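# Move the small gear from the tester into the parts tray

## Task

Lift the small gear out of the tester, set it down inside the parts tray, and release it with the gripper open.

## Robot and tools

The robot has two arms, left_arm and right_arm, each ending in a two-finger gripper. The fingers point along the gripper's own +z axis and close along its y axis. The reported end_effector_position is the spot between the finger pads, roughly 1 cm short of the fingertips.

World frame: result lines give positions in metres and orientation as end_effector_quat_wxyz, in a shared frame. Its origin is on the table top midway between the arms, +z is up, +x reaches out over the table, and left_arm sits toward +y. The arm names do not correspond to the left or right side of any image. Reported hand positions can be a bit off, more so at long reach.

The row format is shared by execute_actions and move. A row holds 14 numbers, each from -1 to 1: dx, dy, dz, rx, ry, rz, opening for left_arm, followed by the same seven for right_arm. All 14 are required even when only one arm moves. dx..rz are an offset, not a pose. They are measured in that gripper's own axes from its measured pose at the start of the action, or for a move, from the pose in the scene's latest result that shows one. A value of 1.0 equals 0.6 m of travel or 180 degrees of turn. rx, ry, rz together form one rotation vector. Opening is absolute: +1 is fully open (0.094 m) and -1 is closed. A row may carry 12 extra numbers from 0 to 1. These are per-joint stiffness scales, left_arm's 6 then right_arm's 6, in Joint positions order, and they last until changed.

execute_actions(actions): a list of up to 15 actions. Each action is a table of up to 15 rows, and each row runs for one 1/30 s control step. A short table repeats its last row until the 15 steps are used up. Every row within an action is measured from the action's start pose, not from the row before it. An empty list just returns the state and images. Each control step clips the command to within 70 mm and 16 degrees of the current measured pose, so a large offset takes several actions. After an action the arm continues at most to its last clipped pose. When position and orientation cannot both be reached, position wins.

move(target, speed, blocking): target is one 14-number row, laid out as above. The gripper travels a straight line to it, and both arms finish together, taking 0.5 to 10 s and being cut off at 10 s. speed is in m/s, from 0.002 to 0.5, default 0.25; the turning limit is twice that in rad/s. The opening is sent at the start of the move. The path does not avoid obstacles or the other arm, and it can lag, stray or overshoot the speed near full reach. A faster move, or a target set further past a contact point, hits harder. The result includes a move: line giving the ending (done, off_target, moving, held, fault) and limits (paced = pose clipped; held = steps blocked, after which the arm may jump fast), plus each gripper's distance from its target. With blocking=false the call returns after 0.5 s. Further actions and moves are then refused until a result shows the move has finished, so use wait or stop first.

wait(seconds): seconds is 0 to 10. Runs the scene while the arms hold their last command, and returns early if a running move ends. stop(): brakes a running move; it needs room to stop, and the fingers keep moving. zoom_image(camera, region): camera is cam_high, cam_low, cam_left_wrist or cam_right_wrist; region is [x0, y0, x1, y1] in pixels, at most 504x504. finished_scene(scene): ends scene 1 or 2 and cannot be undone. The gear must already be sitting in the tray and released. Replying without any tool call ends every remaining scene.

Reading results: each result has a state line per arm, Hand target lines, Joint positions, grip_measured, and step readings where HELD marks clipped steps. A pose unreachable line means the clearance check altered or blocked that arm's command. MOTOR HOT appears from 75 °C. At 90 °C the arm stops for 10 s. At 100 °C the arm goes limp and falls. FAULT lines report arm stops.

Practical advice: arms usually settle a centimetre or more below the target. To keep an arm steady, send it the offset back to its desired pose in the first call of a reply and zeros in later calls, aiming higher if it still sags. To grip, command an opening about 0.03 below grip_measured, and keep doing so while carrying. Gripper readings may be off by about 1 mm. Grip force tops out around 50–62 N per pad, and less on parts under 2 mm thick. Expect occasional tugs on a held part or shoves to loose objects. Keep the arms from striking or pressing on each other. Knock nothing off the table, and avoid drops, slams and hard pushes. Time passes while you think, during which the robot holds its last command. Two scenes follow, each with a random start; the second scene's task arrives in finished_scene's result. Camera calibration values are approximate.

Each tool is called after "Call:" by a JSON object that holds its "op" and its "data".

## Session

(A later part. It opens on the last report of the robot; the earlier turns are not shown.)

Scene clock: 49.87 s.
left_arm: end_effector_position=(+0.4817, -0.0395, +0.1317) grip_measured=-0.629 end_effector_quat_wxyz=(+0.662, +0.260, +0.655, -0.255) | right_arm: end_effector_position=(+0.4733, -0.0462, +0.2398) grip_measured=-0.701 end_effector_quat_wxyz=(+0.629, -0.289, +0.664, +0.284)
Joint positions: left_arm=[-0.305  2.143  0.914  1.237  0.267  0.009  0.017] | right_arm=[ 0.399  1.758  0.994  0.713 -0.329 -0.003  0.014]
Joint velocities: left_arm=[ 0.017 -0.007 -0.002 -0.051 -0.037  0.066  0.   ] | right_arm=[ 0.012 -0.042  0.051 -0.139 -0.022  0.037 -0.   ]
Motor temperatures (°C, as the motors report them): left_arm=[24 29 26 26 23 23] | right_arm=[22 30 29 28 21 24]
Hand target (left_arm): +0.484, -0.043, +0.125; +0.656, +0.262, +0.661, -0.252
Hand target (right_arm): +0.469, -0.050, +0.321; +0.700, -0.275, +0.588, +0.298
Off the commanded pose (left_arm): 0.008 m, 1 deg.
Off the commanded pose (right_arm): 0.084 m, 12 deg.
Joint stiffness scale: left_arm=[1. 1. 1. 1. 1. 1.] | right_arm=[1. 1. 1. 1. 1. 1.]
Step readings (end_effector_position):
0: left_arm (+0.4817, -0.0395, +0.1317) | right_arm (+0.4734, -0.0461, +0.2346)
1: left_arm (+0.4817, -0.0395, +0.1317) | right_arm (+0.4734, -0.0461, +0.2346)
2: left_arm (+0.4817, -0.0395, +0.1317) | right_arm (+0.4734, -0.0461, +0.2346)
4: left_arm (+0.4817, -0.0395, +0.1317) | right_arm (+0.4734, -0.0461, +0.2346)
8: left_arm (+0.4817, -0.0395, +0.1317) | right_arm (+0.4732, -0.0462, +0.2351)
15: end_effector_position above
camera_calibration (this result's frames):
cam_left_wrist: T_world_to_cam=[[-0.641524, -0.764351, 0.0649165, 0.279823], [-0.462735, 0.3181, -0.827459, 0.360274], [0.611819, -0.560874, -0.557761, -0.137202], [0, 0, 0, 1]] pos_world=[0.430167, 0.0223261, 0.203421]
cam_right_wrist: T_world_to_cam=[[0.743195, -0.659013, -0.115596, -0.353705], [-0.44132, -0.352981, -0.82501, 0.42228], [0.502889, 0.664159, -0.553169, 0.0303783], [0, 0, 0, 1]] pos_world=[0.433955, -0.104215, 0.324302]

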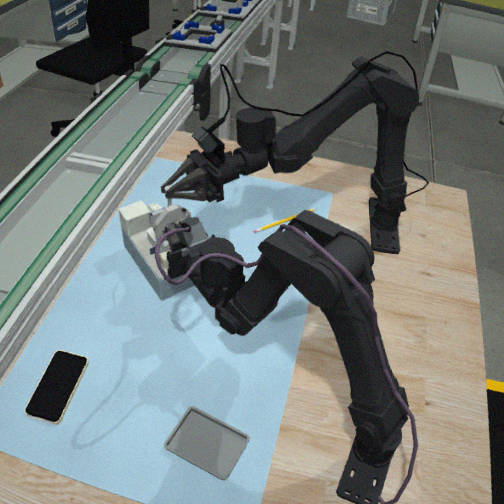

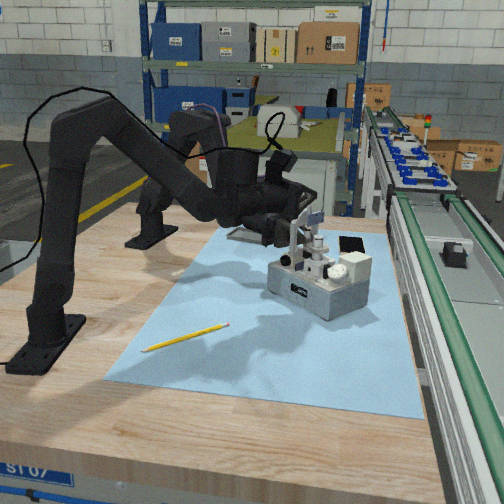

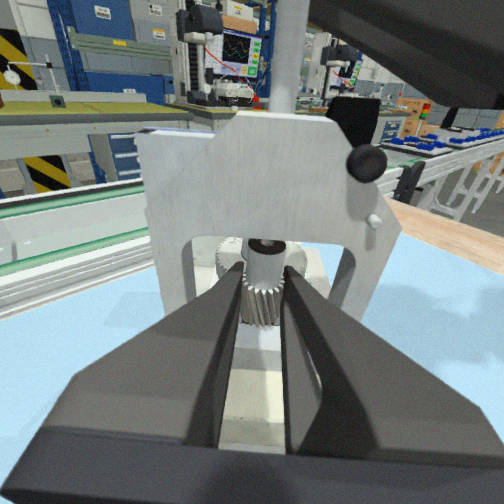

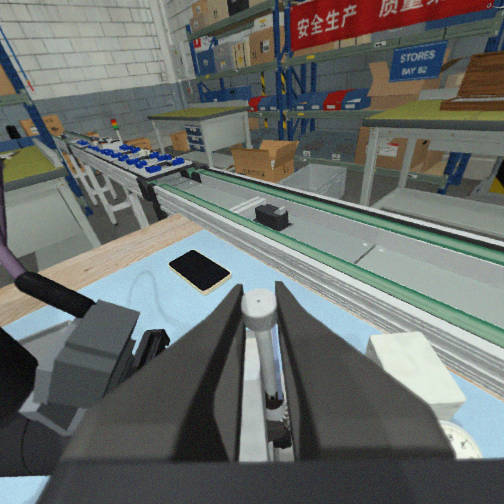

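Call:
{"op": "execute_actions", "data": {"actions": [[[0.0115,-0.002,0.008,0,0.006,0,-0.665,-0.14,0,-0.005,0,-0.068,-0.015,-0.735],[0.0115,-0.002,0.008,0,0.006,0,-0.665,-0.142,0,-0.005,0,-0.069,-0.015,-0.735],[0.0115,-0.002,0.008,0,0.006,0,-0.665,-0.144,0,-0.005,0,-0.07,-0.015,-0.735],[0.0115,-0.002,0.008,0,0.006,0,-0.665,-0.146,0,-0.005,0,-0.071,-0.015,-0.735],[0.0115,-0.002,0.008,0,0.006,0,-0.665,-0.148,0,-0.005,0,-0.072,-0.015,-0.735],[0.0115,-0.002,0.008,0,0.006,0,-0.665,-0.15,0,-0.005,0,-0.072,-0.015,-0.735],[0.0115,-0.002,0.008,0,0.006,0,-0.665,-0.152,0,-0.005,0,-0.072,-0.015,-0.735],[0.0115,-0.002,0.008,0,0.006,0,-0.665,-0.154,0,-0.005,0,-0.072,-0.015,-0.735],[0.0115,-0.002,0.008,0,0.006,0,-0.665,-0.156,0,-0.005,0,-0.072,-0.015,-0.735],[0.0115,-0.002,0.008,0,0.006,0,-0.665,-0.158,0,-0.005,0,-0.072,-0.015,-0.735],[0.0115,-0.002,0.008,0,0.006,0,-0.665,-0.16,0,-0.005,0,-0.072,-0.015,-0.735],[0.0115,-0.002,0.008,0,0.006,0,-0.665,-0.162,0,-0.005,0,-0.072,-0.015,-0.735],[0.0115,-0.002,0.008,0,0.006,0,-0.665,-0.164,0,-0.005,0,-0.072,-0.015,-0.735],[0.0115,-0.002,0.008,0,0.006,0,-0.665,-0.165,0,-0.005,0,-0.072,-0.015,-0.735],[0.0115,-0.002,0.008,0,0.006,0,-0.665,-0.165,0,-0.005,0,-0.072,-0.015,-0.735]]]}}

Call:
{"op": "wait", "data": {"seconds": 0.3}}

Scene clock: 51.00 s.
left_arm: end_effector_position=(+0.4817, -0.0395, +0.1317) grip_measured=-0.629 end_effector_quat_wxyz=(+0.662, +0.260, +0.655, -0.255) | right_arm: end_effector_position=(+0.4733, -0.0462, +0.2399) grip_measured=-0.701 end_effector_quat_wxyz=(+0.627, -0.289, +0.665, +0.284)
Joint positions: left_arm=[-0.305  2.143  0.914  1.237  0.267  0.009  0.017] | right_arm=[ 0.399  1.755  0.997  0.703 -0.329 -0.003  0.014]
Joint velocities: left_arm=[ 0.012 -0.007 -0.017  0.095  0.007 -0.051 -0.001] | right_arm=[-0.002 -0.002 -0.012  0.022 -0.007 -0.037  0.001]
Motor temperatures (°C, as the motors report them): left_arm=[24 29 26 26 23 23] | right_arm=[22 31 30 29 21 24]
Hand target (left_arm): +0.484, -0.043, +0.125; +0.656, +0.262, +0.661, -0.252
Hand target (right_arm): +0.468, -0.050, +0.326; +0.705, -0.273, +0.583, +0.299
Off the commanded pose (left_arm): 0.008 m, 1 deg.
Off the commanded pose (right_arm): 0.099 m, 13 deg; position clipped at the last step of the last action.
Joint stiffness scale: left_arm=[1. 1. 1. 1. 1. 1.] | right_arm=[1. 1. 1. 1. 1. 1.]
Step readings (end_effector_position):
0: left_arm (+0.4817, -0.0395, +0.1317) | right_arm (+0.4733, -0.0462, +0.2399)
1: left_arm (+0.4817, -0.0395, +0.1317) | right_arm (+0.4733, -0.0462, +0.2399)
2: left_arm (+0.4817, -0.0395, +0.1317) | right_arm (+0.4733, -0.0462, +0.2399)
4: left_arm (+0.4817, -0.0395, +0.1317) | right_arm (+0.4733, -0.0462, +0.2399)
8: left_arm (+0.4817, -0.0395, +0.1317) | right_arm (+0.4733, -0.0462, +0.2399)
15: end_effector_position above
camera_calibration (this result's frames):
cam_left_wrist: T_world_to_cam=[[-0.641524, -0.764351, 0.0649165, 0.279823], [-0.462735, 0.3181, -0.827459, 0.360274], [0.611819, -0.560874, -0.557761, -0.137202], [0, 0, 0, 1]] pos_world=[0.430167, 0.0223261, 0.203421]
cam_right_wrist: T_world_to_cam=[[0.742769, -0.65925, -0.116982, -0.35315], [-0.444343, -0.354657, -0.822665, 0.423217], [0.500853, 0.66303, -0.556361, 0.0321828], [0, 0, 0, 1]] pos_world=[0.434244, -0.104055, 0.324759]

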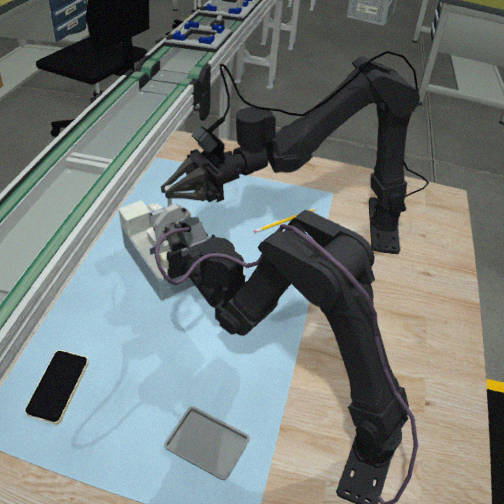

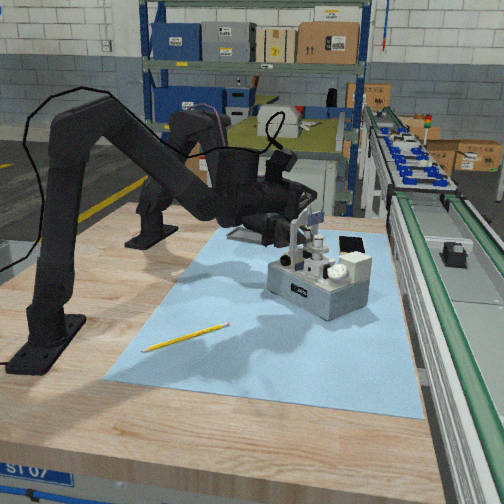

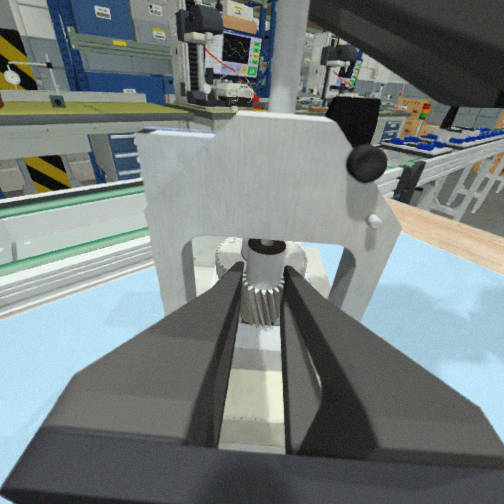

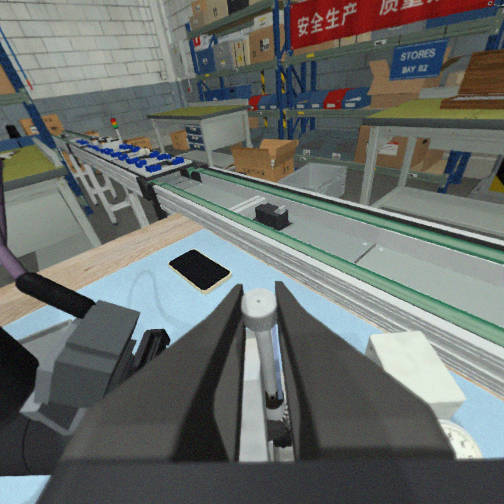

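Scene clock: 51.30 s.
left_arm: end_effector_position=(+0.4817, -0.0395, +0.1317) grip_measured=-0.629 end_effector_quat_wxyz=(+0.662, +0.260, +0.655, -0.255) | right_arm: end_effector_position=(+0.4733, -0.0462, +0.2399) grip_measured=-0.701 end_effector_quat_wxyz=(+0.627, -0.289, +0.665, +0.284)
Joint positions: left_arm=[-0.305  2.143  0.914  1.237  0.267  0.009  0.017] | right_arm=[ 0.399  1.755  0.997  0.703 -0.329 -0.003  0.014]
Joint velocities: left_arm=[-0.022 -0.012  0.007 -0.022 -0.037 -0.007  0.   ] | right_arm=[-0.012  0.002 -0.017  0.022  0.007 -0.051  0.001]
Motor temperatures (°C, as the motors report them): left_arm=[24 29 26 27 23 23] | right_arm=[22 31 30 29 21 24]
Hand target (left_arm): +0.484, -0.043, +0.125; +0.656, +0.262, +0.661, -0.252
Hand target (right_arm): +0.468, -0.050, +0.326; +0.705, -0.273, +0.583, +0.299
Off the commanded pose (left_arm): 0.008 m, 1 deg.
Off the commanded pose (right_arm): 0.099 m, 13 deg; position clipped at the last step of the last action.
Joint stiffness scale: left_arm=[1. 1. 1. 1. 1. 1.] | right_arm=[1. 1. 1. 1. 1. 1.]
wait: 0.30 s; at rest by 0.17 s
camera_calibration (this result's frames):
cam_left_wrist: T_world_to_cam=[[-0.641524, -0.764351, 0.0649165, 0.279823], [-0.462735, 0.3181, -0.827459, 0.360274], [0.611819, -0.560874, -0.557761, -0.137202], [0, 0, 0, 1]] pos_world=[0.430167, 0.0223261, 0.203421]
cam_right_wrist: T_world_to_cam=[[0.742769, -0.65925, -0.116982, -0.35315], [-0.444343, -0.354657, -0.822665, 0.423217], [0.500853, 0.66303, -0.556361, 0.0321828], [0, 0, 0, 1]] pos_world=[0.434244, -0.104055, 0.324759]

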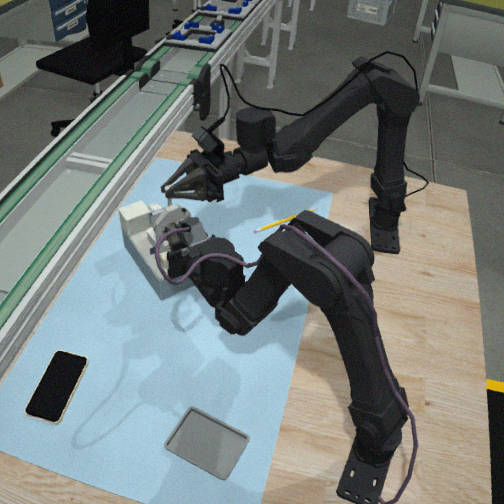

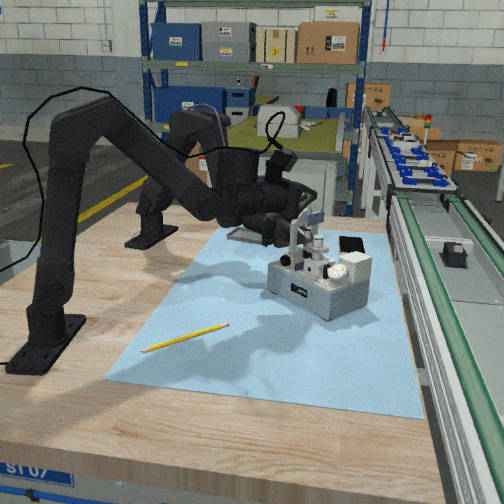

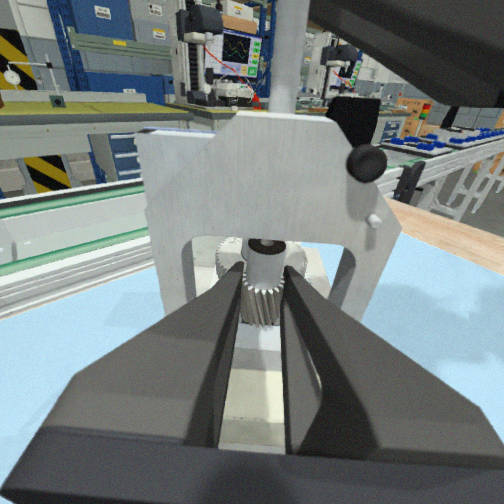

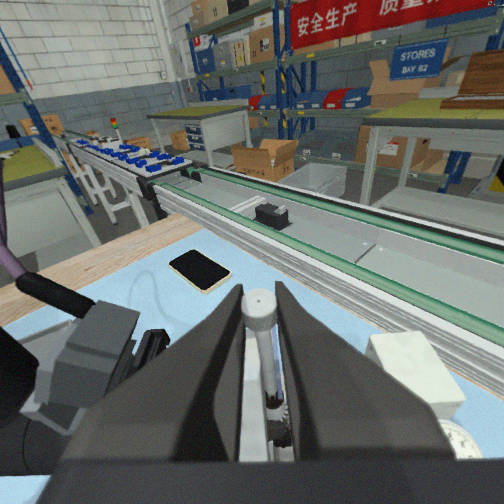

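Call:
{"op": "execute_actions", "data": {"actions": []}}

Scene clock: 52.67 s.
left_arm: end_effector_position=(+0.4817, -0.0395, +0.1317) grip_measured=-0.629 end_effector_quat_wxyz=(+0.662, +0.260, +0.655, -0.255) | right_arm: end_effector_position=(+0.4733, -0.0462, +0.2399) grip_measured=-0.701 end_effector_quat_wxyz=(+0.627, -0.289, +0.665, +0.284)
Joint positions: left_arm=[-0.305  2.143  0.914  1.237  0.267  0.009  0.017] | right_arm=[ 0.399  1.755  0.997  0.703 -0.329 -0.003  0.014]
Joint velocities: left_arm=[ 0.002 -0.002  0.002  0.066  0.051  0.007 -0.001] | right_arm=[-0.002 -0.002 -0.002 -0.066  0.051 -0.007  0.001]
Motor temperatures (°C, as the motors report them): left_arm=[24 29 26 27 23 23] | right_arm=[22 31 30 30 21 24]
Hand target (left_arm): +0.484, -0.043, +0.125; +0.656, +0.262, +0.661, -0.252
Hand target (right_arm): +0.468, -0.050, +0.326; +0.705, -0.273, +0.583, +0.299
Off the commanded pose (left_arm): 0.008 m, 1 deg.
Off the commanded pose (right_arm): 0.099 m, 13 deg; position clipped at the last step of the last action.
Joint stiffness scale: left_arm=[1. 1. 1. 1. 1. 1.] | right_arm=[1. 1. 1. 1. 1. 1.]
camera_calibration (this result's frames):
cam_left_wrist: T_world_to_cam=[[-0.641524, -0.764351, 0.0649165, 0.279823], [-0.462735, 0.3181, -0.827459, 0.360274], [0.611819, -0.560874, -0.557761, -0.137202], [0, 0, 0, 1]] pos_world=[0.430167, 0.0223261, 0.203421]
cam_right_wrist: T_world_to_cam=[[0.742769, -0.65925, -0.116982, -0.35315], [-0.444343, -0.354657, -0.822665, 0.423217], [0.500853, 0.66303, -0.556361, 0.0321828], [0, 0, 0, 1]] pos_world=[0.434244, -0.104055, 0.324759]

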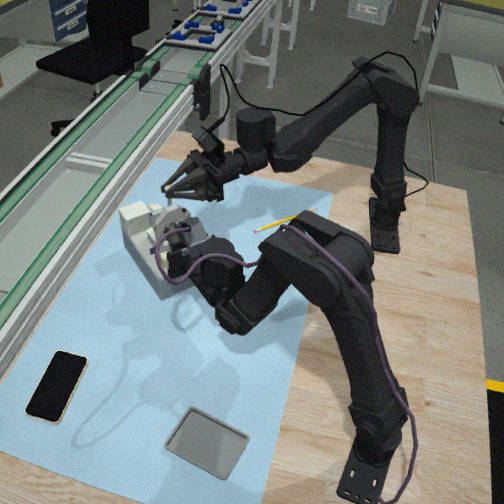

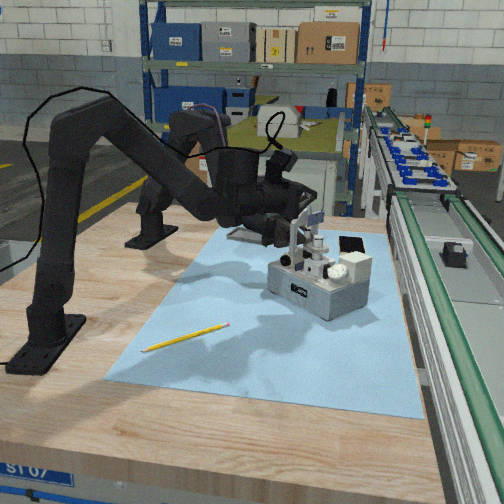

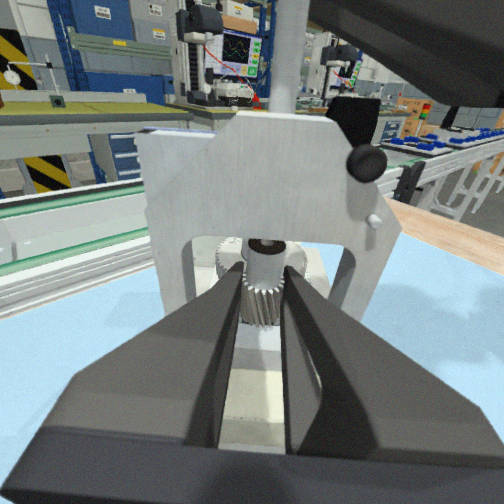

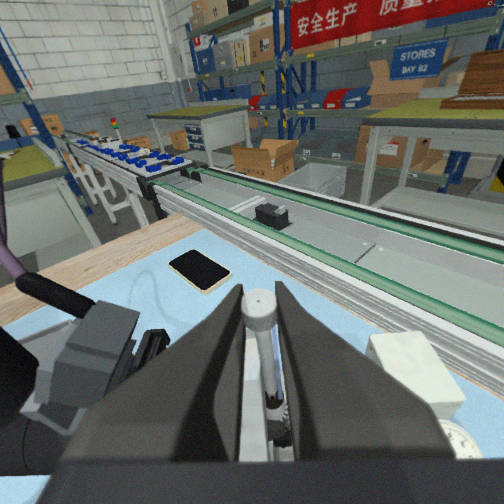

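Call:
{"op": "zoom_image", "data": {"camera": "cam_left_wrist", "region": [200, 210, 340, 350]}}

Call:
{"op": "zoom_image", "data": {"camera": "cam_low", "region": [265, 180, 375, 290]}}

Call:
{"op": "zoom_image", "data": {"camera": "cam_right_wrist", "region": [200, 280, 340, 465]}}

Region (200, 210, 340, 350) of cam_left_wrist's 504x504 image, scaled by 3.600, with more detail than that image has.

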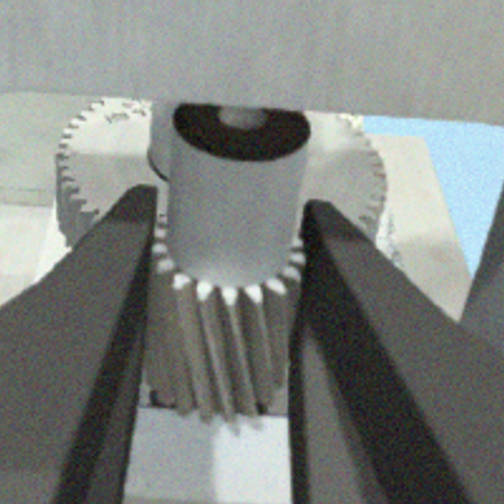

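Region (265, 180, 375, 290) of cam_low's 504x504 image, scaled by 4.582, with more detail than that image has.

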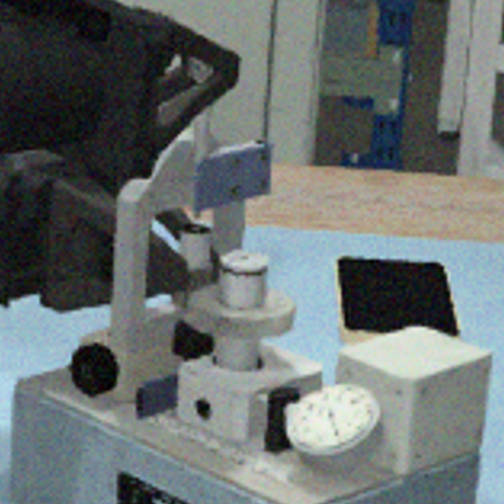

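Region (200, 280, 340, 465) of cam_right_wrist's 504x504 image, scaled by 2.724, with more detail than that image has; it fills the left 381 columns of this view, and the rest is white.

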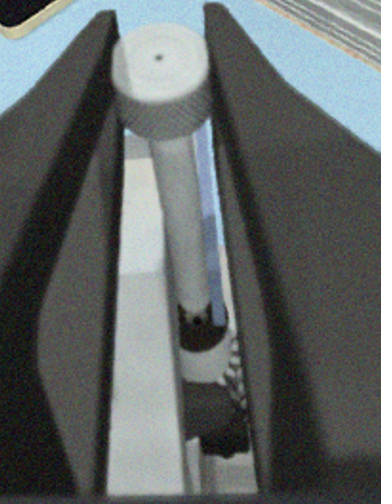

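Call:
{"op": "execute_actions", "data": {"actions": [[[0.010,-0.002,0.007,0,0.006,0,-0.665,-0.155,0,-0.005,0,-0.072,-0.016,-0.735],[0.008,-0.002,0.007,0,0.005,0,-0.665,-0.155,0,-0.005,0,-0.072,-0.016,-0.735],[0.006,-0.002,0.006,0,0.005,0,-0.665,-0.155,0,-0.005,0,-0.072,-0.016,-0.735],[0.004,-0.002,0.006,0,0.004,0,-0.665,-0.155,0,-0.005,0,-0.072,-0.016,-0.735],[0.002,-0.002,0.005,0,0.004,0,-0.665,-0.155,0,-0.005,0,-0.072,-0.016,-0.735],[0.0,-0.002,0.005,0,0.003,0,-0.665,-0.155,0,-0.005,0,-0.072,-0.016,-0.735],[-0.002,-0.002,0.004,0,0.003,0,-0.665,-0.155,0,-0.005,0,-0.072,-0.016,-0.735],[-0.004,-0.002,0.004,0,0.002,0,-0.665,-0.155,0,-0.005,0,-0.072,-0.016,-0.735],[-0.006,-0.002,0.003,0,0.002,0,-0.665,-0.155,0,-0.005,0,-0.072,-0.016,-0.735],[-0.008,-0.002,0.003,0,0.001,0,-0.665,-0.155,0,-0.005,0,-0.072,-0.016,-0.735],[-0.010,-0.002,0.002,0,0.001,0,-0.665,-0.155,0,-0.005,0,-0.072,-0.016,-0.735],[-0.011,-0.002,0.002,0,0.0,0,-0.665,-0.155,0,-0.005,0,-0.072,-0.016,-0.735],[-0.012,-0.002,0.002,0,0.0,0,-0.665,-0.155,0,-0.005,0,-0.072,-0.016,-0.735]]]}}

Scene clock: 54.13 s.
left_arm: end_effector_position=(+0.4817, -0.0395, +0.1322) grip_measured=-0.629 end_effector_quat_wxyz=(+0.662, +0.260, +0.655, -0.255) | right_arm: end_effector_position=(+0.4733, -0.0462, +0.2399) grip_measured=-0.701 end_effector_quat_wxyz=(+0.627, -0.289, +0.665, +0.284)
Joint positions: left_arm=[-0.305  2.14   0.914  1.233  0.267  0.009  0.017] | right_arm=[ 0.399  1.755  0.997  0.703 -0.329 -0.003  0.014]
Joint velocities: left_arm=[-0.007 -0.037  0.012 -0.022  0.022 -0.066  0.001] | right_arm=[-0.017  0.007  0.002 -0.007 -0.051 -0.022  0.   ]
Motor temperatures (°C, as the motors report them): left_arm=[24 29 26 27 23 23] | right_arm=[22 32 30 30 21 24]
Hand target (left_arm): +0.482, -0.041, +0.139; +0.663, +0.260, +0.654, -0.255
Hand target (right_arm): +0.468, -0.050, +0.325; +0.704, -0.274, +0.584, +0.298
Off the commanded pose (left_arm): 0.007 m, 0 deg.
Off the commanded pose (right_arm): 0.093 m, 13 deg; position clipped at the last step of the last action.
Joint stiffness scale: left_arm=[1. 1. 1. 1. 1. 1.] | right_arm=[1. 1. 1. 1. 1. 1.]
Step readings (end_effector_position):
0: left_arm (+0.4817, -0.0395, +0.1317) | right_arm (+0.4733, -0.0462, +0.2399)
1: left_arm (+0.4817, -0.0395, +0.1317) | right_arm (+0.4733, -0.0462, +0.2399)
2: left_arm (+0.4817, -0.0395, +0.1317) | right_arm (+0.4733, -0.0462, +0.2399)
4: left_arm (+0.4817, -0.0395, +0.1317) | right_arm (+0.4733, -0.0462, +0.2399)
8: left_arm (+0.4817, -0.0395, +0.1317) | right_arm (+0.4733, -0.0462, +0.2399)
15: end_effector_position above
camera_calibration (this result's frames):
cam_left_wrist: T_world_to_cam=[[-0.641458, -0.764385, 0.0651662, 0.279719], [-0.463576, 0.318535, -0.826821, 0.360988], [0.611252, -0.560581, -0.558677, -0.136508], [0, 0, 0, 1]] pos_world=[0.430214, 0.0223019, 0.20398]
cam_right_wrist: T_world_to_cam=[[0.742769, -0.65925, -0.116982, -0.35315], [-0.444343, -0.354657, -0.822665, 0.423217], [0.500853, 0.66303, -0.556361, 0.0321828], [0, 0, 0, 1]] pos_world=[0.434244, -0.104055, 0.324759]

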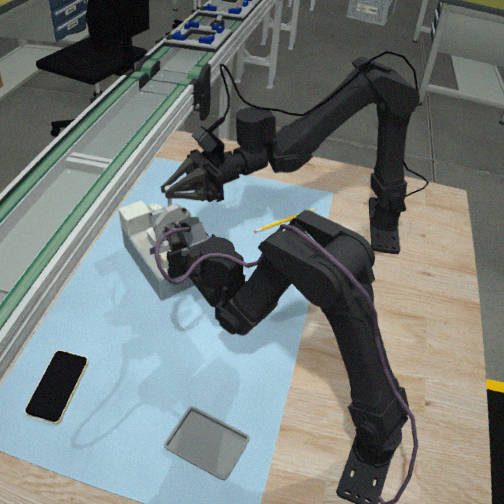

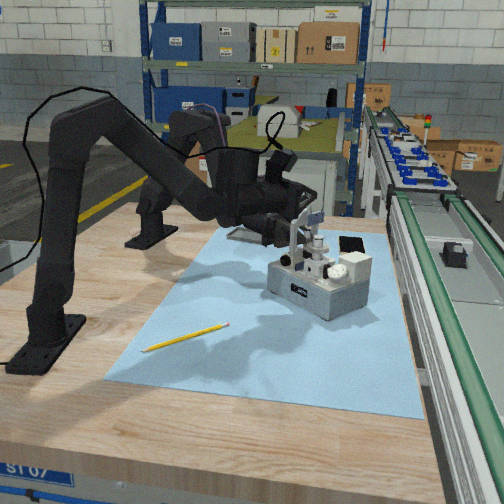

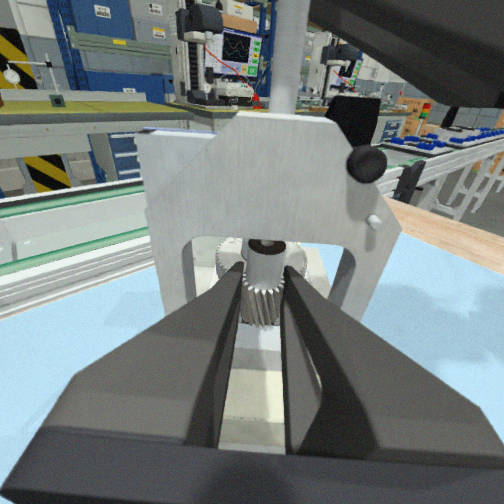

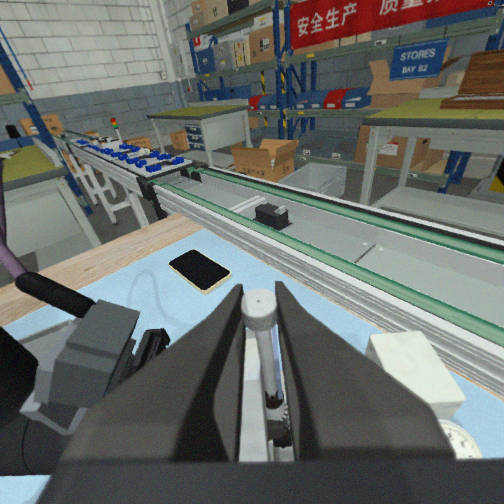

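Call:
{"op": "execute_actions", "data": {"actions": []}}

Scene clock: 54.20 s.
left_arm: end_effector_position=(+0.4817, -0.0395, +0.1321) grip_measured=-0.629 end_effector_quat_wxyz=(+0.662, +0.260, +0.656, -0.255) | right_arm: end_effector_position=(+0.4733, -0.0462, +0.2399) grip_measured=-0.701 end_effector_quat_wxyz=(+0.627, -0.289, +0.665, +0.284)
Joint positions: left_arm=[-0.305  2.139  0.914  1.231  0.267  0.009  0.017] | right_arm=[ 0.399  1.755  0.997  0.703 -0.329 -0.003  0.014]
Joint velocities: left_arm=[ 0.002 -0.027  0.002 -0.095 -0.022 -0.007 -0.   ] | right_arm=[-0.017 -0.002 -0.002  0.037 -0.051  0.066 -0.001]
Motor temperatures (°C, as the motors report them): left_arm=[24 29 26 27 23 23] | right_arm=[22 32 30 30 21 24]
Hand target (left_arm): +0.482, -0.041, +0.139; +0.663, +0.260, +0.655, -0.255
Hand target (right_arm): +0.468, -0.050, +0.325; +0.704, -0.274, +0.584, +0.298
Off the commanded pose (left_arm): 0.007 m, 0 deg.
Off the commanded pose (right_arm): 0.093 m, 13 deg; position clipped at the last step of the last action.
Joint stiffness scale: left_arm=[1. 1. 1. 1. 1. 1.] | right_arm=[1. 1. 1. 1. 1. 1.]
camera_calibration (this result's frames):
cam_left_wrist: T_world_to_cam=[[-0.64137, -0.764431, 0.065499, 0.279639], [-0.464695, 0.319115, -0.825968, 0.361306], [0.610494, -0.560188, -0.559898, -0.136047], [0, 0, 0, 1]] pos_world=[0.430305, 0.0222549, 0.203939]
cam_right_wrist: T_world_to_cam=[[0.742769, -0.65925, -0.116982, -0.35315], [-0.444343, -0.354657, -0.822665, 0.423217], [0.500853, 0.66303, -0.556361, 0.0321828], [0, 0, 0, 1]] pos_world=[0.434244, -0.104055, 0.324759]

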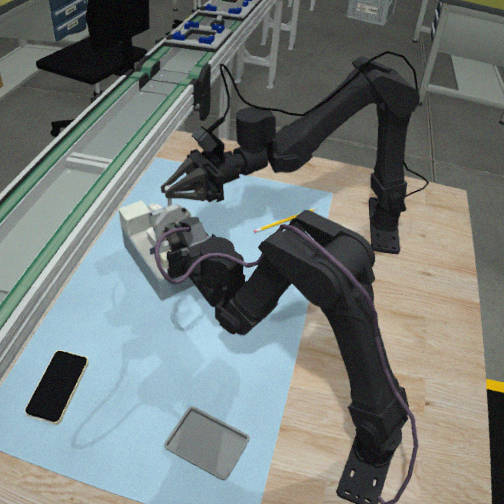

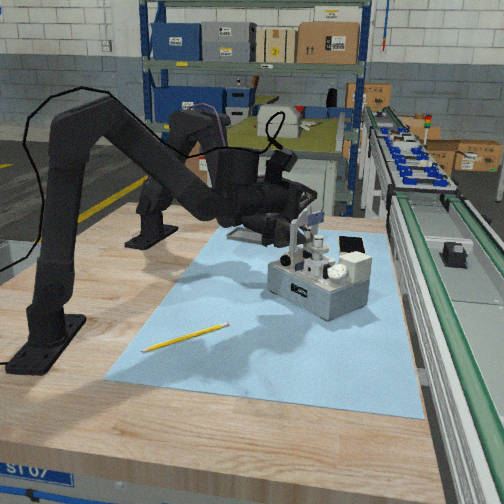

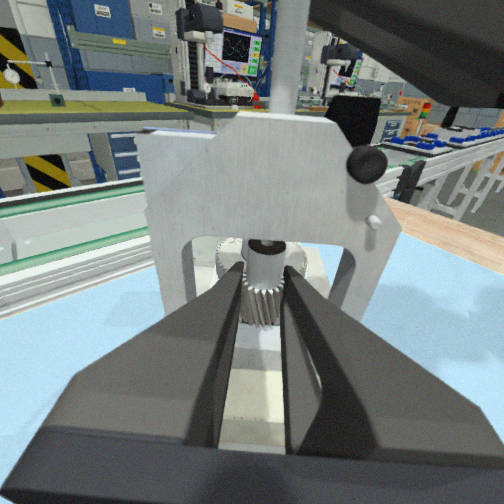

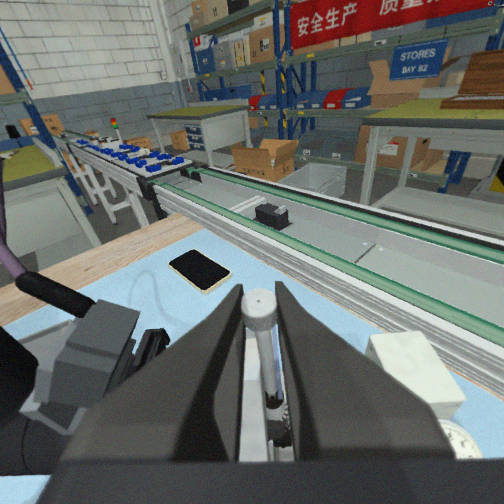

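Call:
{"op": "execute_actions", "data": {"actions": [[[-0.012,-0.002,0.002,0,-0.001,0,-0.665,-0.155,0,-0.005,0,-0.072,-0.016,-0.735],[-0.013,-0.002,0.001,0,-0.001,0,-0.665,-0.155,0,-0.005,0,-0.072,-0.016,-0.735],[-0.014,-0.002,0.001,0,-0.002,0,-0.665,-0.155,0,-0.005,0,-0.072,-0.016,-0.735],[-0.015,-0.002,0.0,0,-0.002,0,-0.665,-0.155,0,-0.005,0,-0.072,-0.016,-0.735],[-0.016,-0.002,0.0,0,-0.003,0,-0.665,-0.155,0,-0.005,0,-0.072,-0.016,-0.735],[-0.017,-0.002,-0.001,0,-0.003,0,-0.665,-0.155,0,-0.005,0,-0.072,-0.016,-0.735],[-0.018,-0.002,-0.001,0,-0.004,0,-0.665,-0.155,0,-0.005,0,-0.072,-0.016,-0.735],[-0.019,-0.002,-0.002,0,-0.004,0,-0.665,-0.155,0,-0.005,0,-0.072,-0.016,-0.735],[-0.020,-0.002,-0.002,0,-0.005,0,-0.665,-0.155,0,-0.005,0,-0.072,-0.016,-0.735]]]}}

Scene clock: 55.03 s.
left_arm: end_effector_position=(+0.4816, -0.0395, +0.1333) grip_measured=-0.629 end_effector_quat_wxyz=(+0.661, +0.260, +0.656, -0.254) | right_arm: end_effector_position=(+0.4733, -0.0462, +0.2399) grip_measured=-0.701 end_effector_quat_wxyz=(+0.627, -0.289, +0.665, +0.284)
Joint positions: left_arm=[-0.305  2.133  0.914  1.222  0.267  0.009  0.017] | right_arm=[ 0.399  1.755  0.997  0.703 -0.329 -0.003  0.014]
Joint velocities: left_arm=[-0.012 -0.007  0.002 -0.037 -0.007 -0.037  0.001] | right_arm=[-0.012  0.002 -0.002 -0.037 -0.007 -0.037 -0.001]
Motor temperatures (°C, as the motors report them): left_arm=[24 30 26 27 23 23] | right_arm=[22 33 31 31 21 24]
Hand target (left_arm): +0.480, -0.040, +0.144; +0.667, +0.258, +0.650, -0.257
Hand target (right_arm): +0.468, -0.050, +0.325; +0.704, -0.274, +0.584, +0.298
Off the commanded pose (left_arm): 0.011 m, 1 deg.
Off the commanded pose (right_arm): 0.093 m, 13 deg; position clipped at the last step of the last action.
Joint stiffness scale: left_arm=[1. 1. 1. 1. 1. 1.] | right_arm=[1. 1. 1. 1. 1. 1.]
Step readings (end_effector_position):
0: left_arm (+0.4816, -0.0395, +0.1322) | right_arm (+0.4733, -0.0462, +0.2399)
1: left_arm (+0.4816, -0.0395, +0.1322) | right_arm (+0.4733, -0.0462, +0.2399)
2: left_arm (+0.4816, -0.0395, +0.1323) | right_arm (+0.4733, -0.0462, +0.2399)
4: left_arm (+0.4816, -0.0395, +0.1327) | right_arm (+0.4733, -0.0462, +0.2399)
8: left_arm (+0.4816, -0.0395, +0.1332) | right_arm (+0.4733, -0.0462, +0.2399)
15: end_effector_position above
camera_calibration (this result's frames):
cam_left_wrist: T_world_to_cam=[[-0.641236, -0.7645, 0.0659978, 0.279404], [-0.466373, 0.319984, -0.824686, 0.36298], [0.609354, -0.559598, -0.561727, -0.134452], [0, 0, 0, 1]] pos_world=[0.430377, 0.0222176, 0.205378]
cam_right_wrist: T_world_to_cam=[[0.742769, -0.65925, -0.116982, -0.35315], [-0.444343, -0.354657, -0.822665, 0.423217], [0.500853, 0.66303, -0.556361, 0.0321828], [0, 0, 0, 1]] pos_world=[0.434244, -0.104055, 0.324759]

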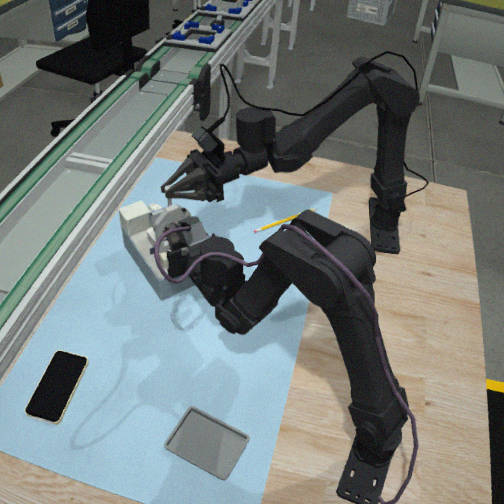

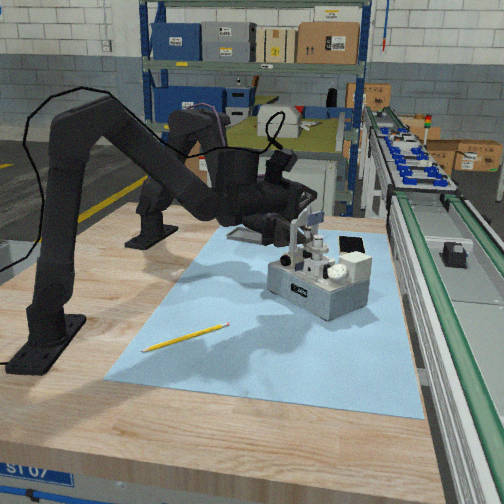

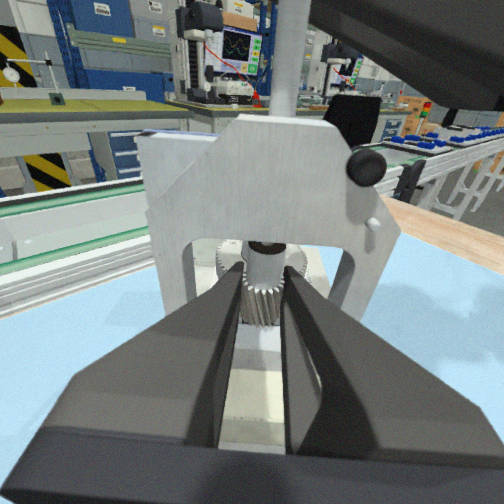

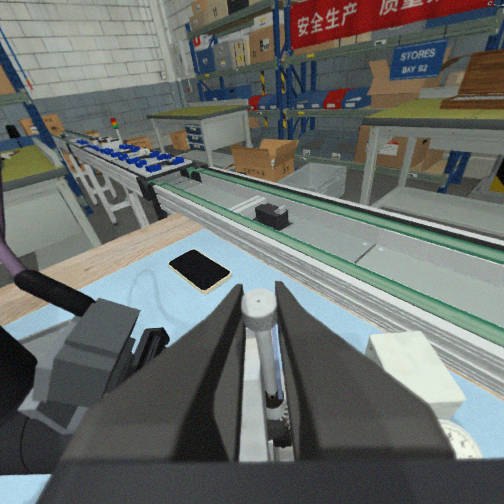

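Call:
{"op": "execute_actions", "data": {"actions": [[[-0.018,-0.002,-0.002,0,-0.006,0,-0.665,-0.155,0,-0.005,0,-0.072,-0.016,-0.735],[-0.019,-0.002,-0.003,0,-0.006,0,-0.665,-0.155,0,-0.005,0,-0.072,-0.016,-0.735],[-0.020,-0.002,-0.003,0,-0.007,0,-0.665,-0.155,0,-0.005,0,-0.072,-0.016,-0.735],[-0.021,-0.002,-0.004,0,-0.007,0,-0.665,-0.155,0,-0.005,0,-0.072,-0.016,-0.735],[-0.022,-0.002,-0.005,0,-0.008,0,-0.665,-0.155,0,-0.005,0,-0.072,-0.016,-0.735],[-0.023,-0.002,-0.005,0,-0.008,0,-0.665,-0.155,0,-0.005,0,-0.072,-0.016,-0.735],[-0.024,-0.002,-0.006,0,-0.009,0,-0.665,-0.155,0,-0.005,0,-0.072,-0.016,-0.735],[-0.025,-0.002,-0.007,0,-0.009,0,-0.665,-0.155,0,-0.005,0,-0.072,-0.016,-0.735],[-0.026,-0.002,-0.008,0,-0.010,0,-0.665,-0.155,0,-0.005,0,-0.072,-0.016,-0.735]]]}}

Scene clock: 56.07 s.
left_arm: end_effector_position=(+0.4801, -0.0387, +0.1382) grip_measured=-0.629 end_effector_quat_wxyz=(+0.663, +0.259, +0.654, -0.255) | right_arm: end_effector_position=(+0.4733, -0.0462, +0.2414) grip_measured=-0.701 end_effector_quat_wxyz=(+0.627, -0.289, +0.665, +0.284)
Joint positions: left_arm=[-0.305  2.118  0.907  1.221  0.267  0.007  0.017] | right_arm=[ 0.399  1.752  1.     0.697 -0.329 -0.003  0.014]
Joint velocities: left_arm=[-0.007 -0.007 -0.002  0.007 -0.066 -0.037  0.   ] | right_arm=[-0.012 -0.002  0.007 -0.11   0.022  0.037 -0.001]
Motor temperatures (°C, as the motors report them): left_arm=[24 30 26 27 23 23] | right_arm=[22 33 31 31 21 24]
Hand target (left_arm): +0.477, -0.037, +0.149; +0.671, +0.257, +0.646, -0.258
Hand target (right_arm): +0.468, -0.050, +0.327; +0.704, -0.274, +0.584, +0.298
Off the commanded pose (left_arm): 0.011 m, 1 deg.
Off the commanded pose (right_arm): 0.092 m, 13 deg; position clipped at the last step of the last action.
Joint stiffness scale: left_arm=[1. 1. 1. 1. 1. 1.] | right_arm=[1. 1. 1. 1. 1. 1.]
Step readings (end_effector_position):
0: left_arm (+0.4816, -0.0395, +0.1333) | right_arm (+0.4733, -0.0462, +0.2399)
1: left_arm (+0.4816, -0.0395, +0.1333) | right_arm (+0.4733, -0.0462, +0.2399)
2: left_arm (+0.4816, -0.0395, +0.1333) | right_arm (+0.4733, -0.0462, +0.2399)
4: left_arm (+0.4816, -0.0395, +0.1333) | right_arm (+0.4733, -0.0462, +0.2399)
8: left_arm (+0.4809, -0.0391, +0.1343) | right_arm (+0.4733, -0.0462, +0.2399)
15: end_effector_position above
camera_calibration (this result's frames):
cam_left_wrist: T_world_to_cam=[[-0.641571, -0.764158, 0.0666982, 0.278797], [-0.462331, 0.315845, -0.828548, 0.364477], [0.612076, -0.562409, -0.555931, -0.13261], [0, 0, 0, 1]] pos_world=[0.428545, 0.0233461, 0.209669]
cam_right_wrist: T_world_to_cam=[[0.74273, -0.659271, -0.117107, -0.352932], [-0.444618, -0.354809, -0.822451, 0.42451], [0.500667, 0.662927, -0.556651, 0.0331523], [0, 0, 0, 1]] pos_world=[0.434279, -0.104036, 0.326262]

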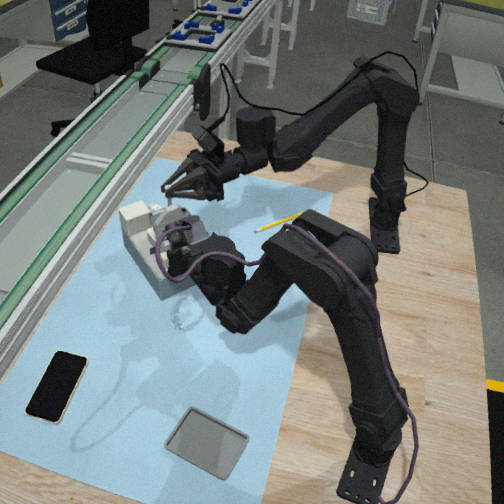

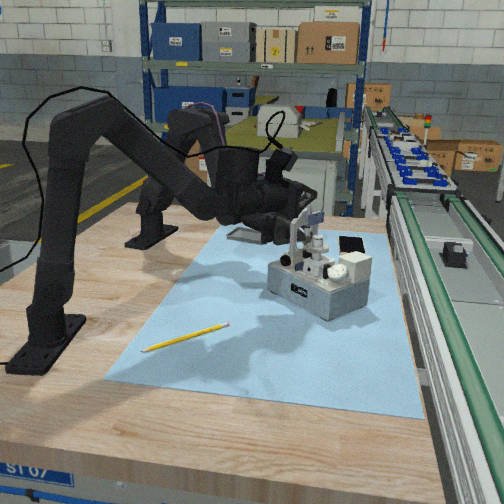

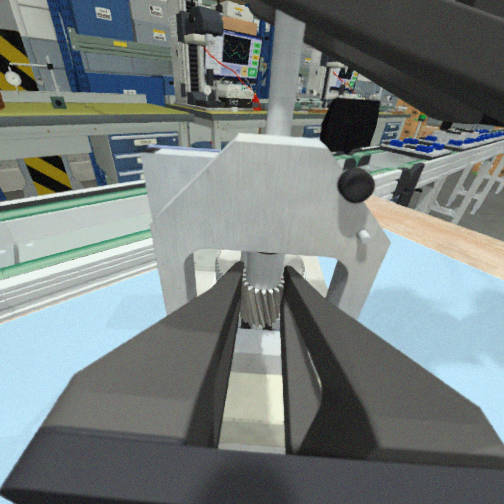

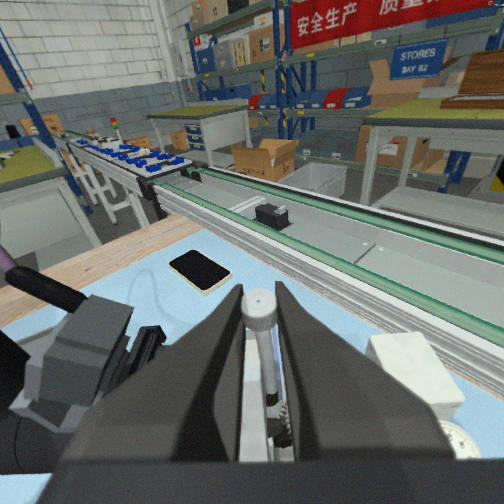

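Call:
{"op": "zoom_image", "data": {"camera": "cam_low", "region": [280, 200, 340, 270]}}

Call:
{"op": "zoom_image", "data": {"camera": "cam_left_wrist", "region": [200, 230, 340, 370]}}

Region (280, 200, 340, 270) of cam_low's 504x504 image, scaled by 7.200, with more detail than that image has; it fills the left 432 columns of this view, and the rest is white.

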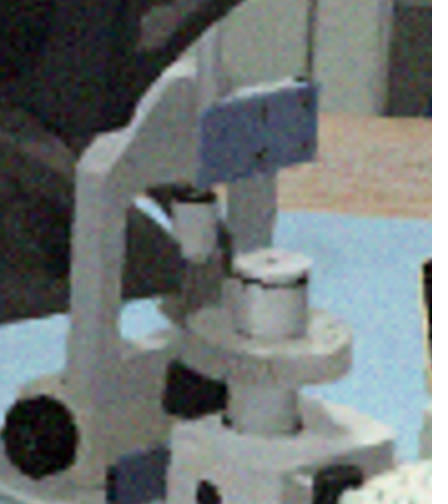

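Region (200, 230, 340, 370) of cam_left_wrist's 504x504 image, scaled by 3.600, with more detail than that image has.

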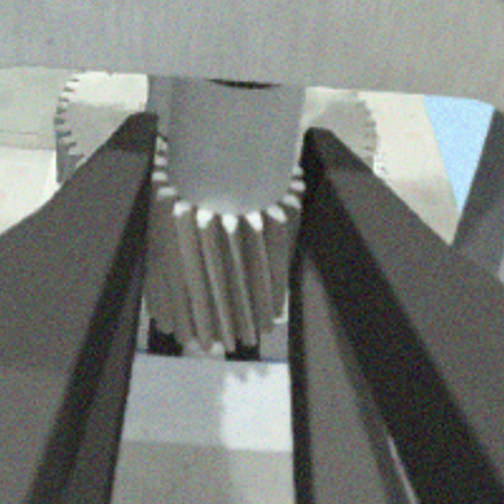

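Call:
{"op": "execute_actions", "data": {"actions": [[[-0.015,-0.001,-0.006,0,-0.007,0,-0.665,-0.155,0,-0.005,0,-0.072,-0.016,-0.735],[-0.012,-0.001,-0.007,0,-0.006,0,-0.665,-0.155,0,-0.005,0,-0.072,-0.016,-0.735],[-0.009,-0.001,-0.008,0,-0.005,0,-0.665,-0.155,0,-0.005,0,-0.072,-0.016,-0.735],[-0.006,-0.001,-0.010,0,-0.004,0,-0.665,-0.155,0,-0.005,0,-0.072,-0.016,-0.735],[-0.004,-0.001,-0.012,0,-0.003,0,-0.665,-0.155,0,-0.005,0,-0.072,-0.016,-0.735],[-0.003,-0.001,-0.014,0,-0.003,0,-0.665,-0.155,0,-0.005,0,-0.072,-0.016,-0.735],[-0.003,-0.001,-0.016,0,-0.003,0,-0.665,-0.155,0,-0.005,0,-0.072,-0.016,-0.735],[-0.003,-0.001,-0.018,0,-0.003,0,-0.665,-0.155,0,-0.005,0,-0.072,-0.016,-0.735],[-0.003,-0.001,-0.020,0,-0.003,0,-0.665,-0.155,0,-0.005,0,-0.072,-0.016,-0.735],[-0.003,-0.001,-0.022,0,-0.003,0,-0.665,-0.155,0,-0.005,0,-0.072,-0.016,-0.735],[-0.003,-0.001,-0.024,0,-0.003,0,-0.665,-0.155,0,-0.005,0,-0.072,-0.016,-0.735],[-0.003,-0.001,-0.026,0,-0.003,0,-0.665,-0.155,0,-0.005,0,-0.072,-0.016,-0.735],[-0.003,-0.001,-0.028,0,-0.003,0,-0.665,-0.155,0,-0.005,0,-0.072,-0.016,-0.735],[-0.003,-0.001,-0.030,0,-0.003,0,-0.665,-0.155,0,-0.005,0,-0.072,-0.016,-0.735]]]}}

Scene clock: 57.43 s.
left_arm: end_effector_position=(+0.4687, -0.0328, +0.1308) grip_measured=-0.629 end_effector_quat_wxyz=(+0.658, +0.260, +0.659, -0.255) | right_arm: end_effector_position=(+0.4733, -0.0462, +0.2411) grip_measured=-0.701 end_effector_quat_wxyz=(+0.626, -0.290, +0.666, +0.284)
Joint positions: left_arm=[-0.305  2.103  0.847  1.251  0.267  0.007  0.017] | right_arm=[ 0.399  1.752  1.002  0.691 -0.329 -0.003  0.014]
Joint velocities: left_arm=[ 0.017 -0.081 -0.129  0.125  0.022 -0.022 -0.001] | right_arm=[-0.007  0.007  0.007  0.095  0.022 -0.007 -0.001]
Motor temperatures (°C, as the motors report them): left_arm=[24 31 26 27 23 23] | right_arm=[22 33 31 31 21 24]
Hand target (left_arm): +0.467, -0.027, +0.139; +0.666, +0.258, +0.651, -0.257
Hand target (right_arm): +0.468, -0.050, +0.327; +0.704, -0.274, +0.584, +0.298
Off the commanded pose (left_arm): 0.011 m, 1 deg.
Off the commanded pose (right_arm): 0.093 m, 13 deg; position clipped at the last step of the last action.
Joint stiffness scale: left_arm=[1. 1. 1. 1. 1. 1.] | right_arm=[1. 1. 1. 1. 1. 1.]
Step readings (end_effector_position):
0: left_arm (+0.4801, -0.0387, +0.1382) | right_arm (+0.4733, -0.0462, +0.2412)
1: left_arm (+0.4801, -0.0387, +0.1382) | right_arm (+0.4733, -0.0462, +0.2412)
2: left_arm (+0.4801, -0.0387, +0.1382) | right_arm (+0.4733, -0.0462, +0.2412)
4: left_arm (+0.4795, -0.0384, +0.1372) | right_arm (+0.4733, -0.0462, +0.2412)
8: left_arm (+0.4758, -0.0365, +0.1338) | right_arm (+0.4733, -0.0462, +0.2411)
15: end_effector_position above
camera_calibration (this result's frames):
cam_left_wrist: T_world_to_cam=[[-0.640716, -0.764601, 0.0697732, 0.275659], [-0.472666, 0.321197, -0.820621, 0.355173], [0.605037, -0.558764, -0.567197, -0.12149], [0, 0, 0, 1]] pos_world=[0.418004, 0.0288043, 0.20332]
cam_right_wrist: T_world_to_cam=[[0.742376, -0.659467, -0.118239, -0.352546], [-0.447084, -0.356177, -0.82052, 0.424939], [0.498992, 0.661998, -0.559255, 0.034347], [0, 0, 0, 1]] pos_world=[0.434566, -0.103877, 0.326195]

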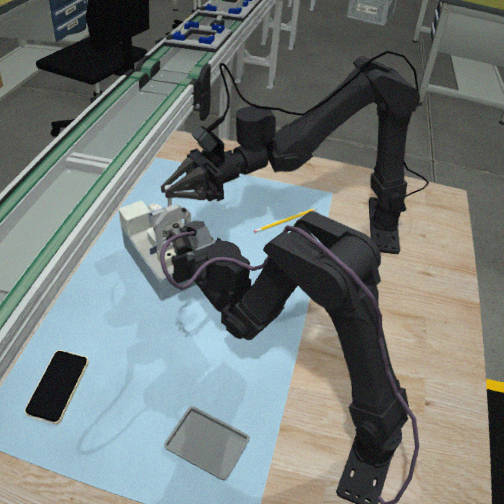

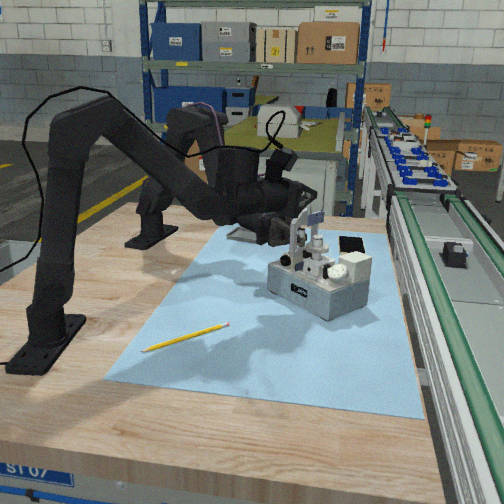

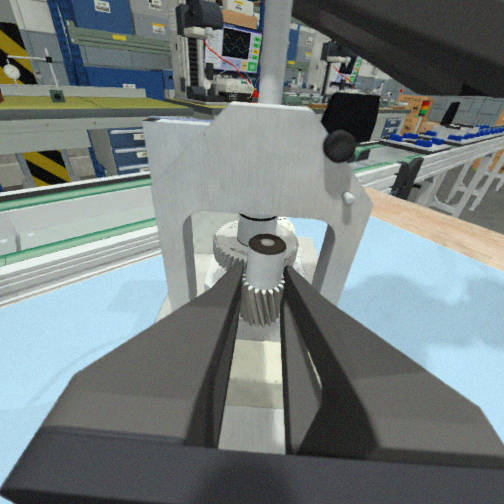

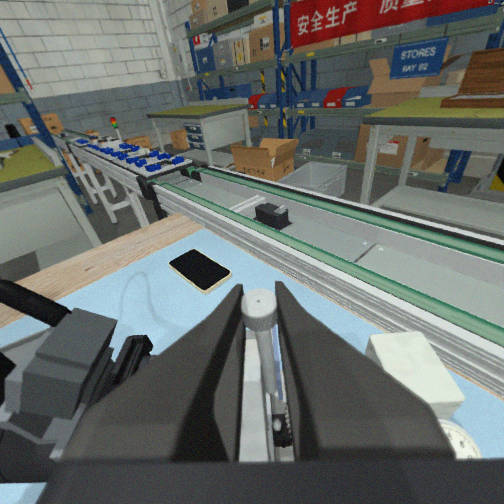

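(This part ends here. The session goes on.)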